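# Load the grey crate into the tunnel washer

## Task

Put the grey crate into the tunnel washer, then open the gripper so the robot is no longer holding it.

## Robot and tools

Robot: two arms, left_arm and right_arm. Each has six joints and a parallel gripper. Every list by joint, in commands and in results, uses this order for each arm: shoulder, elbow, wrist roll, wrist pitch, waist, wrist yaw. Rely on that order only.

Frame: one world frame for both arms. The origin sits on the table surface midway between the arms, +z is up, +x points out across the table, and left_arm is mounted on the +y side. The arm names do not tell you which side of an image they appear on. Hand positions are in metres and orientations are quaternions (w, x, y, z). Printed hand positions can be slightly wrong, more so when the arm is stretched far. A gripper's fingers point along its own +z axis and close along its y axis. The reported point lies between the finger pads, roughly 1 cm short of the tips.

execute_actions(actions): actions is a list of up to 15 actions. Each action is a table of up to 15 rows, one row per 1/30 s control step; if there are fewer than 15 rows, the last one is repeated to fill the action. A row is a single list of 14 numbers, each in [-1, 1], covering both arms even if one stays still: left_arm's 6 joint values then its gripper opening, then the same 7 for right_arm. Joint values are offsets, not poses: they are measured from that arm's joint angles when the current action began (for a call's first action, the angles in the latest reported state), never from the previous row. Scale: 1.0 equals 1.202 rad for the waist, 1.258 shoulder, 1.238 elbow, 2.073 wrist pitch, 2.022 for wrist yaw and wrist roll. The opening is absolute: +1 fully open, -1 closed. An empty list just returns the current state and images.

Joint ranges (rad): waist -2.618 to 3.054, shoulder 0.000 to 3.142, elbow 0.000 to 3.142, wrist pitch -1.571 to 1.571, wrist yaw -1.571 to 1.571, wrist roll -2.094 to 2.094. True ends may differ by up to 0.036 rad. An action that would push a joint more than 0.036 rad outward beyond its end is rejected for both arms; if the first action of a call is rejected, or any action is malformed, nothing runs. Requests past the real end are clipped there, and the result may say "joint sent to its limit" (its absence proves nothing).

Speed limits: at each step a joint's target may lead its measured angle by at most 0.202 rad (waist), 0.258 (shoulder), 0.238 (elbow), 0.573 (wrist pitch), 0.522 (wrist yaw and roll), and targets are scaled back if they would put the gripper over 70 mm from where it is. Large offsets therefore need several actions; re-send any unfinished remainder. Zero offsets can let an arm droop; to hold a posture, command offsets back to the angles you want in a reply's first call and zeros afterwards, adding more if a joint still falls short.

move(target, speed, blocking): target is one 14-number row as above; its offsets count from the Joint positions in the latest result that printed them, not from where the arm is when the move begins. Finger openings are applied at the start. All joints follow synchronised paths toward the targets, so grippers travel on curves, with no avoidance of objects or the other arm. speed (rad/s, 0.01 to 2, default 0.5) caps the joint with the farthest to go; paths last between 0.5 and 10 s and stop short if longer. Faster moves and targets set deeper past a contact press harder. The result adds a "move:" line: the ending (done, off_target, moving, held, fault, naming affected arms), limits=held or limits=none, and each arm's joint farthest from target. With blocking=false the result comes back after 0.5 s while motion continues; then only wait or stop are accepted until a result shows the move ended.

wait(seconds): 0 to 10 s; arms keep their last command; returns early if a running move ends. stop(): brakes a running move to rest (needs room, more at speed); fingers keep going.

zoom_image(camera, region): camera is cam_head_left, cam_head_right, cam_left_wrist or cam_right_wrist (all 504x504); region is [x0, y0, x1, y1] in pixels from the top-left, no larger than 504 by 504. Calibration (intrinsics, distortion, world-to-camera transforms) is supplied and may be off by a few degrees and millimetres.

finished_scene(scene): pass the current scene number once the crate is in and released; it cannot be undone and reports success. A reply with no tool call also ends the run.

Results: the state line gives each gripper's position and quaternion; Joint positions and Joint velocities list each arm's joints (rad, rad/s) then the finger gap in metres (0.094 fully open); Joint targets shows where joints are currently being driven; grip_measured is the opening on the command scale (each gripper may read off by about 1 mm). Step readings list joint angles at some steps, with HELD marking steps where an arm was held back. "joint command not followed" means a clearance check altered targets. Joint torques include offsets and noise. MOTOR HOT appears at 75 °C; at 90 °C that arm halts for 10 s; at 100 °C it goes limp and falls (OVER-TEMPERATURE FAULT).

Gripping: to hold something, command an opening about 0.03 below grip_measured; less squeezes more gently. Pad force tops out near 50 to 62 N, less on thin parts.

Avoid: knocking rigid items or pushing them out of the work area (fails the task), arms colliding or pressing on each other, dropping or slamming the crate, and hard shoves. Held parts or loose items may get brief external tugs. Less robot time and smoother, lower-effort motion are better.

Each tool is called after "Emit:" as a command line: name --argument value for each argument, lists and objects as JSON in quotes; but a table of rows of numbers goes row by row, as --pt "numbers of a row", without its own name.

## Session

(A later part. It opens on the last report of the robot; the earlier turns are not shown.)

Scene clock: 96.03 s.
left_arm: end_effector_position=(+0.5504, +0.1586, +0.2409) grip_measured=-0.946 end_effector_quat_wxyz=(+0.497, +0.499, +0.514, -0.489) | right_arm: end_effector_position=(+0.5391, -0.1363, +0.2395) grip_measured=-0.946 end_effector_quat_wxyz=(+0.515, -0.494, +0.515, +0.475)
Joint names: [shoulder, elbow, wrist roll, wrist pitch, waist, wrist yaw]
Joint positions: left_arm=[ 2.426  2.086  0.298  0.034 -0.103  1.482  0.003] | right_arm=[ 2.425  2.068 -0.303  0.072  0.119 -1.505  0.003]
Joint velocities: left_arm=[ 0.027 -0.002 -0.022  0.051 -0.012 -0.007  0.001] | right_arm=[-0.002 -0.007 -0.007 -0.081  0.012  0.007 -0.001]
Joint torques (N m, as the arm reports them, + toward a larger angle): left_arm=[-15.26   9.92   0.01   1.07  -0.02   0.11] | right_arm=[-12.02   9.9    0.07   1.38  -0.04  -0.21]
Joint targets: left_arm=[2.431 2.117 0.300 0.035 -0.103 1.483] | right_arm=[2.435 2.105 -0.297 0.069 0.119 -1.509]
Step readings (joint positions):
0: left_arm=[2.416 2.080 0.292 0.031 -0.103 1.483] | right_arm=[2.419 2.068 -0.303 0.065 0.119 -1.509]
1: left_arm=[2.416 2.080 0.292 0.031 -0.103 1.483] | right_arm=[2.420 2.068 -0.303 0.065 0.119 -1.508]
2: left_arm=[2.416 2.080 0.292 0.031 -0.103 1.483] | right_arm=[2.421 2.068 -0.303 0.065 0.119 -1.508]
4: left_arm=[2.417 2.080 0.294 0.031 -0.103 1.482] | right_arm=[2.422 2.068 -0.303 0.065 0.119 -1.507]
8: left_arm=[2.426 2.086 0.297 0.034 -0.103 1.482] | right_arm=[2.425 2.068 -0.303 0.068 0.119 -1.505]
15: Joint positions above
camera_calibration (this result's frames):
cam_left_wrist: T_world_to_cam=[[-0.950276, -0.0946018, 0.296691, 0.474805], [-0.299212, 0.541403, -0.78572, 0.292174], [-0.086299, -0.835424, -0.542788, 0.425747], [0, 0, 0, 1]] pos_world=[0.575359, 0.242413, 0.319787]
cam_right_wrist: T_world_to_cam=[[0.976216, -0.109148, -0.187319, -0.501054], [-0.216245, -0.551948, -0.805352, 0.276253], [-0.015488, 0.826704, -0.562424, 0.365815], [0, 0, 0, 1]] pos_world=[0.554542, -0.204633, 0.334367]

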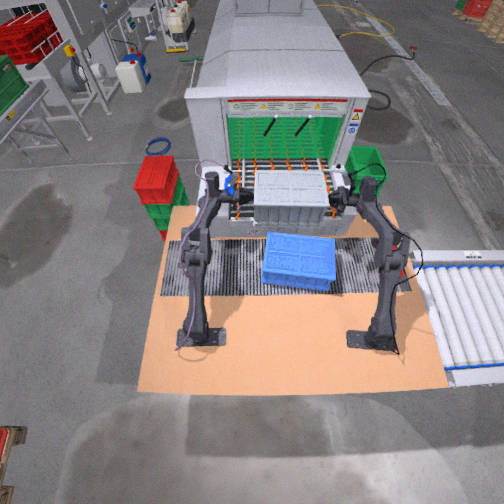

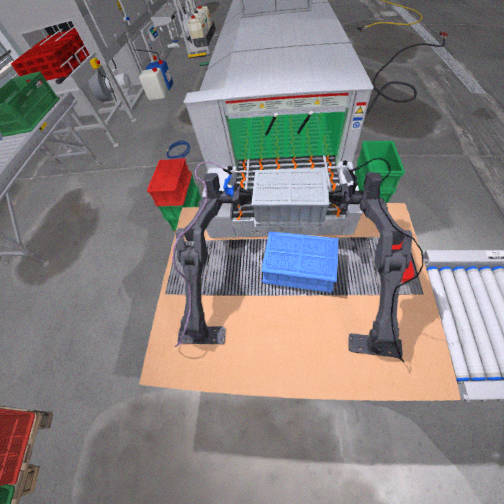

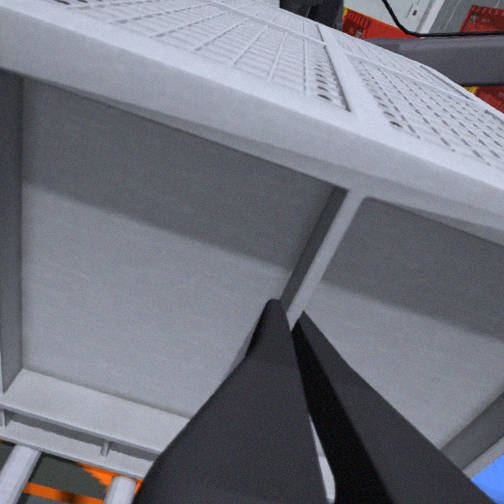

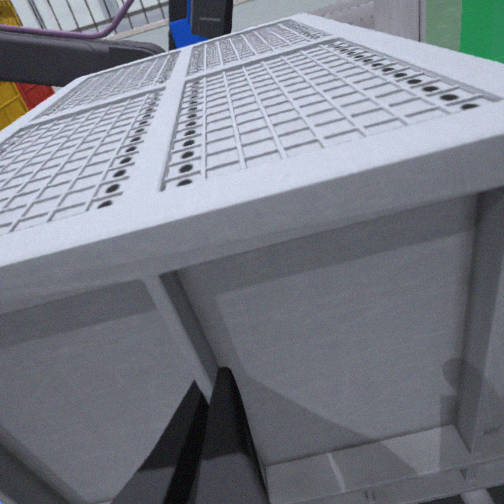

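Emit:
execute_actions --actions '[[[0.004,0.022,0,0,0,0,-0.9,0.006,0.024,0,0,0,0,-0.9],[0.004,0.022,0,0,0,0,-0.85,0.006,0.024,0,0,0,0,-0.85],[0.004,0.022,0,0,0,0,-0.8,0.006,0.024,0,0,0,0,-0.8],[0.004,0.022,0,0,0,0,-0.7,0.006,0.024,0,0,0,0,-0.7],[0.004,0.022,0,0,0,0,-0.6,0.006,0.024,0,0,0,0,-0.6],[0.004,0.022,0,0,0,0,-0.5,0.006,0.024,0,0,0,0,-0.5],[0.004,0.022,0,0,0,0,-0.4,0.006,0.024,0,0,0,0,-0.4]],[[-0.005,0.022,0,0,0.02,0,-0.3,-0.005,0.024,0,0,-0.02,0,-0.3],[-0.005,0.022,0,0,0.03,0,-0.2,-0.005,0.024,0,0,-0.03,0,-0.2],[-0.005,0.022,0,0,0.04,0,-0.1,-0.005,0.024,0,0,-0.04,0,-0.1],[-0.005,0.022,0,0,0.05,0,0,-0.005,0.024,0,0,-0.05,0,0],[-0.005,0.022,0,0,0.06,0,0.1,-0.005,0.024,0,0,-0.06,0,0.1]]]'

Scene clock: 98.70 s.
left_arm: end_effector_position=(+0.5619, +0.1913, +0.2412) grip_measured=+0.098 end_effector_quat_wxyz=(+0.512, +0.484, +0.528, -0.474) | right_arm: end_effector_position=(+0.5535, -0.1816, +0.2390) grip_measured=+0.097 end_effector_quat_wxyz=(+0.535, -0.471, +0.537, +0.451)
Joint names: [shoulder, elbow, wrist roll, wrist pitch, waist, wrist yaw]
Joint positions: left_arm=[ 2.426  2.087  0.298  0.035 -0.043  1.483  0.052] | right_arm=[ 2.425  2.068 -0.303  0.073  0.038 -1.495  0.052]
Joint velocities: left_arm=[-0.017 -0.007  0.007  0.11   0.002 -0.022 -0.   ] | right_arm=[-0.007  0.002 -0.022  0.037  0.022 -0.007 -0.001]
Joint torques (N m, as the arm reports them, + toward a larger angle): left_arm=[-16.4    9.62  -0.01   1.07   0.98   0.08] | right_arm=[-13.21   9.41   0.01   1.39   0.61  -0.22]
Joint targets: left_arm=[2.419 2.113 0.298 0.034 -0.031 1.477] | right_arm=[2.419 2.098 -0.303 0.073 0.046 -1.496]
Step readings (joint positions; steps 1 to 15: 1st action; 16 to 30: 2nd action):
0: left_arm=[2.426 2.086 0.298 0.034 -0.103 1.482] | right_arm=[2.425 2.068 -0.303 0.072 0.119 -1.505]
1: left_arm=[2.426 2.086 0.298 0.034 -0.103 1.482] | right_arm=[2.425 2.068 -0.303 0.072 0.119 -1.504]
2: left_arm=[2.426 2.086 0.298 0.034 -0.103 1.482] | right_arm=[2.425 2.068 -0.303 0.072 0.119 -1.503]
4: left_arm=[2.426 2.086 0.298 0.034 -0.103 1.481] | right_arm=[2.425 2.068 -0.303 0.072 0.119 -1.501]
8: left_arm=[2.426 2.086 0.298 0.034 -0.103 1.478] | right_arm=[2.425 2.068 -0.303 0.072 0.118 -1.498]
15: left_arm=[2.426 2.086 0.298 0.034 -0.103 1.477] | right_arm=[2.425 2.068 -0.303 0.073 0.118 -1.496]
16: left_arm=[2.426 2.086 0.298 0.034 -0.101 1.477] | right_arm=[2.425 2.068 -0.303 0.073 0.116 -1.495]
17: left_arm=[2.426 2.086 0.298 0.034 -0.099 1.477] | right_arm=[2.425 2.068 -0.303 0.073 0.114 -1.495]
19: left_arm=[2.426 2.086 0.298 0.034 -0.091 1.477] | right_arm=[2.425 2.068 -0.303 0.073 0.102 -1.495]
23: left_arm=[2.426 2.086 0.298 0.034 -0.052 1.477] | right_arm=[2.425 2.068 -0.303 0.073 0.058 -1.495]
30: Joint positions above
camera_calibration (this result's frames):
cam_left_wrist: T_world_to_cam=[[-0.943526, -0.150179, 0.295305, 0.495896], [-0.329312, 0.52261, -0.786405, 0.29889], [-0.0362277, -0.839241, -0.542551, 0.426793], [0, 0, 0, 1]] pos_world=[0.58178, 0.276453, 0.320165]
cam_right_wrist: T_world_to_cam=[[0.962405, -0.197344, -0.186634, -0.528738], [-0.265066, -0.532344, -0.803959, 0.284263], [0.0593029, 0.823204, -0.56464, 0.361743], [0, 0, 0, 1]] pos_world=[0.562756, -0.250806, 0.33411]

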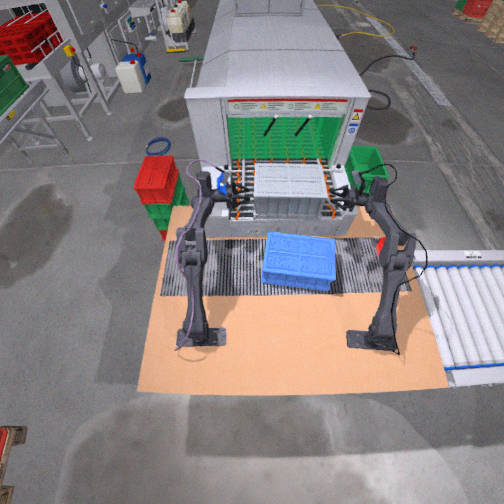

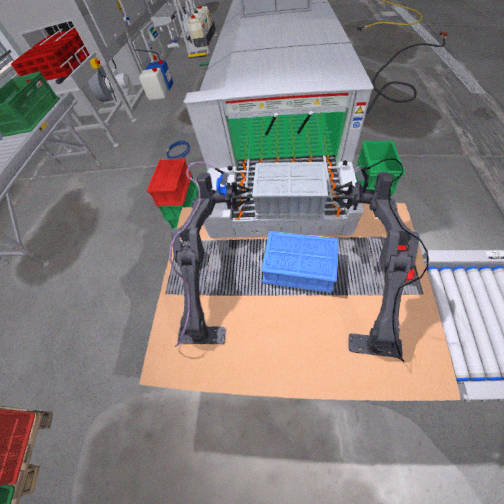

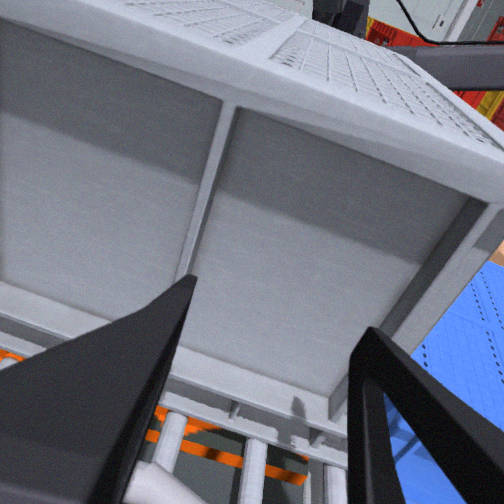

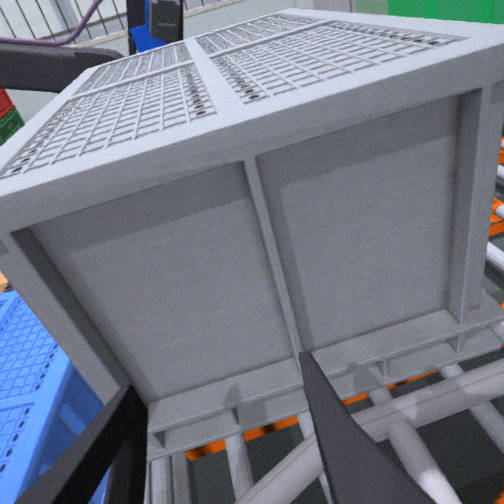

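Free of the crate. Retract arms to a low-load pose.

Emit:
move --target '[-0.5,-0.25,0,0,0.04,0,0.1,-0.5,-0.25,0,0,-0.04,0,0.1]' --speed 0.7

Scene clock: 100.83 s.
left_arm: end_effector_position=(+0.4311, +0.2064, +0.4304) grip_measured=+0.098 end_effector_quat_wxyz=(+0.597, +0.545, +0.450, -0.380) | right_arm: end_effector_position=(+0.4209, -0.1879, +0.4326) grip_measured=+0.097 end_effector_quat_wxyz=(+0.618, -0.537, +0.457, +0.346)
Joint names: [shoulder, elbow, wrist roll, wrist pitch, waist, wrist yaw]
Joint positions: left_arm=[ 1.81   1.785  0.298  0.038 -0.008  1.48   0.052] | right_arm=[ 1.804  1.774 -0.303  0.082 -0.002 -1.494  0.052]
Joint velocities: left_arm=[-0.007  0.007 -0.022  0.007  0.002 -0.037  0.001] | right_arm=[-0.007 -0.002 -0.051  0.007 -0.022  0.007 -0.   ]
Joint torques (N m, as the arm reports them, + toward a larger angle): left_arm=[-11.51   6.5   -0.01   1.02   1.01  -0.01] | right_arm=[-8.46  5.51 -0.03  1.26 -0.64  0.  ]
Joint targets: left_arm=[1.797 1.777 0.298 0.035 0.005 1.483] | right_arm=[1.796 1.758 -0.303 0.072 -0.010 -1.495]
move: done; limits=none; left_arm: farthest joint: the waist, 0.013 radians from its target (0.048 radians at the start); right_arm: farthest joint: the elbow, 0.016 radians from its target (0.309 radians at the start)
camera_calibration (this result's frames):
cam_left_wrist: T_world_to_cam=[[-0.982051, -0.188028, -0.0149028, 0.476845], [-0.0864499, 0.518924, -0.850437, 0.320292], [0.167639, -0.833884, -0.525865, 0.441152], [0, 0, 0, 1]] pos_world=[0.422021, 0.291322, 0.511481]
cam_right_wrist: T_world_to_cam=[[0.960399, -0.237276, 0.146059, -0.516791], [-0.0103075, -0.554105, -0.832383, 0.302406], [0.278437, 0.797915, -0.534608, 0.374127], [0, 0, 0, 1]] pos_world=[0.395272, -0.253579, 0.527211]

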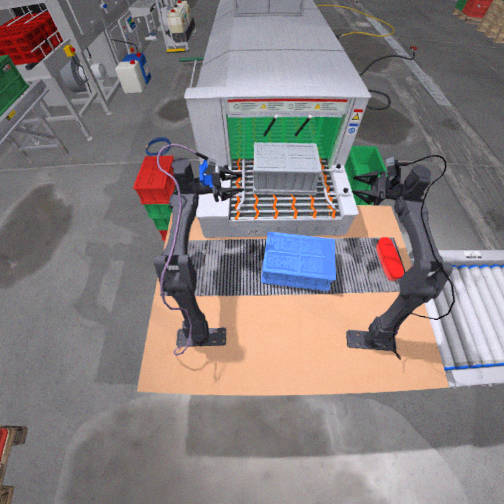

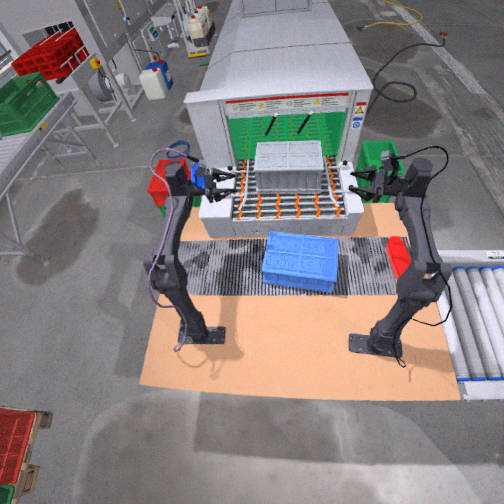

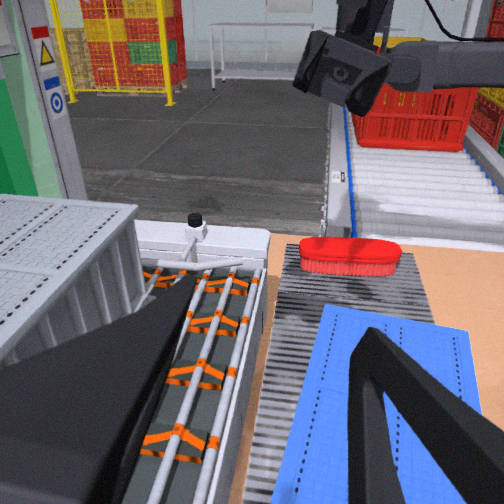

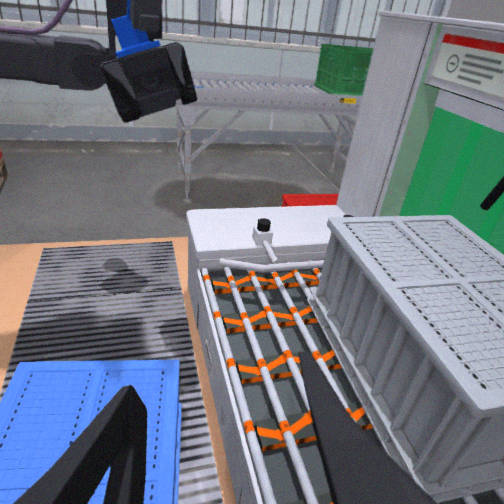

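Emit:
wait --seconds 10

Scene clock: 111.07 s.
left_arm: end_effector_position=(+0.4311, +0.2064, +0.4304) grip_measured=+0.098 end_effector_quat_wxyz=(+0.597, +0.545, +0.450, -0.380) | right_arm: end_effector_position=(+0.4209, -0.1879, +0.4326) grip_measured=+0.097 end_effector_quat_wxyz=(+0.618, -0.537, +0.457, +0.346)
Joint names: [shoulder, elbow, wrist roll, wrist pitch, waist, wrist yaw]
Joint positions: left_arm=[ 1.81   1.785  0.298  0.038 -0.008  1.48   0.052] | right_arm=[ 1.804  1.774 -0.303  0.082 -0.002 -1.494  0.052]
Joint velocities: left_arm=[-0.017  0.002  0.007 -0.022  0.002  0.022 -0.001] | right_arm=[-0.012  0.007  0.007 -0.051  0.012 -0.066 -0.   ]
Joint torques (N m, as the arm reports them, + toward a larger angle): left_arm=[-11.42   6.55  -0.01   1.02   1.     0.  ] | right_arm=[-8.54  5.47 -0.02  1.25 -0.72 -0.03]
Joint targets: left_arm=[1.797 1.777 0.298 0.035 0.005 1.483] | right_arm=[1.796 1.758 -0.303 0.072 -0.010 -1.495]
wait: 10.00 s; at rest from the start
camera_calibration (this result's frames):
cam_left_wrist: T_world_to_cam=[[-0.982051, -0.188028, -0.0149028, 0.476845], [-0.0864499, 0.518924, -0.850437, 0.320292], [0.167639, -0.833884, -0.525865, 0.441152], [0, 0, 0, 1]] pos_world=[0.422021, 0.291322, 0.511481]
cam_right_wrist: T_world_to_cam=[[0.960399, -0.237276, 0.146059, -0.516791], [-0.0103075, -0.554105, -0.832383, 0.302406], [0.278437, 0.797915, -0.534608, 0.374127], [0, 0, 0, 1]] pos_world=[0.395272, -0.253579, 0.527211]

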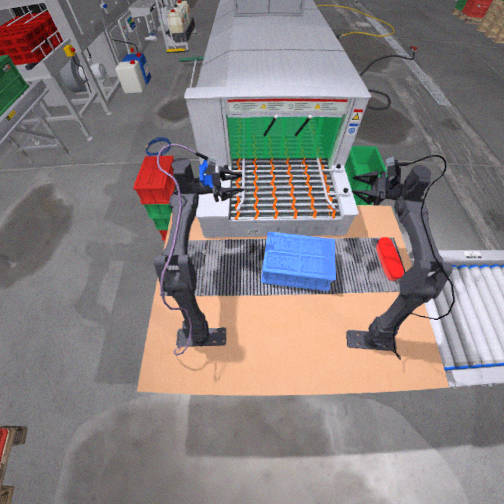

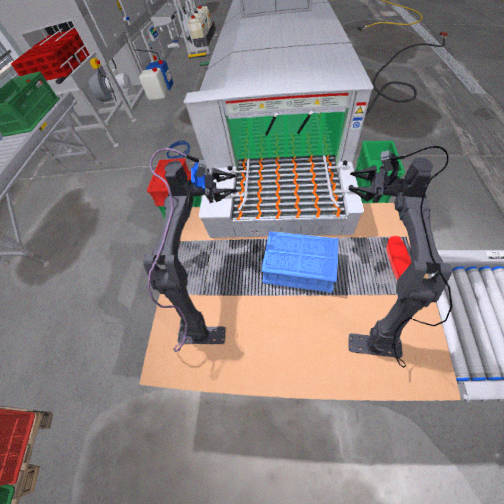

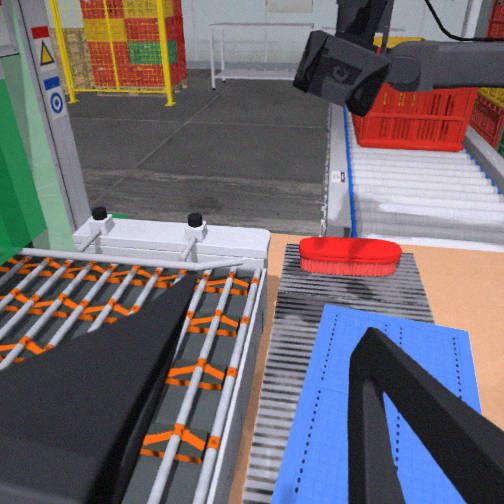

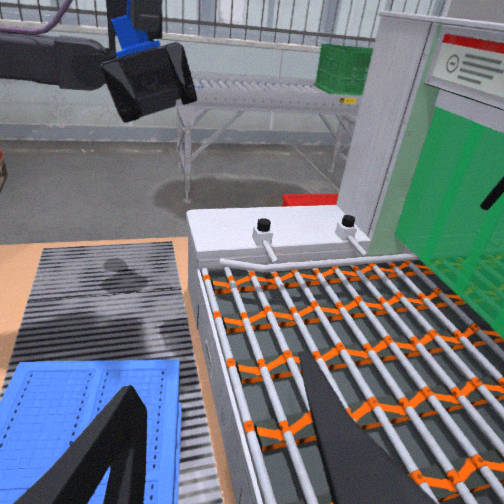

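The crate has gone inside the tunnel.

Emit:
finished_scene --scene 2

The scene is finished: the task was done.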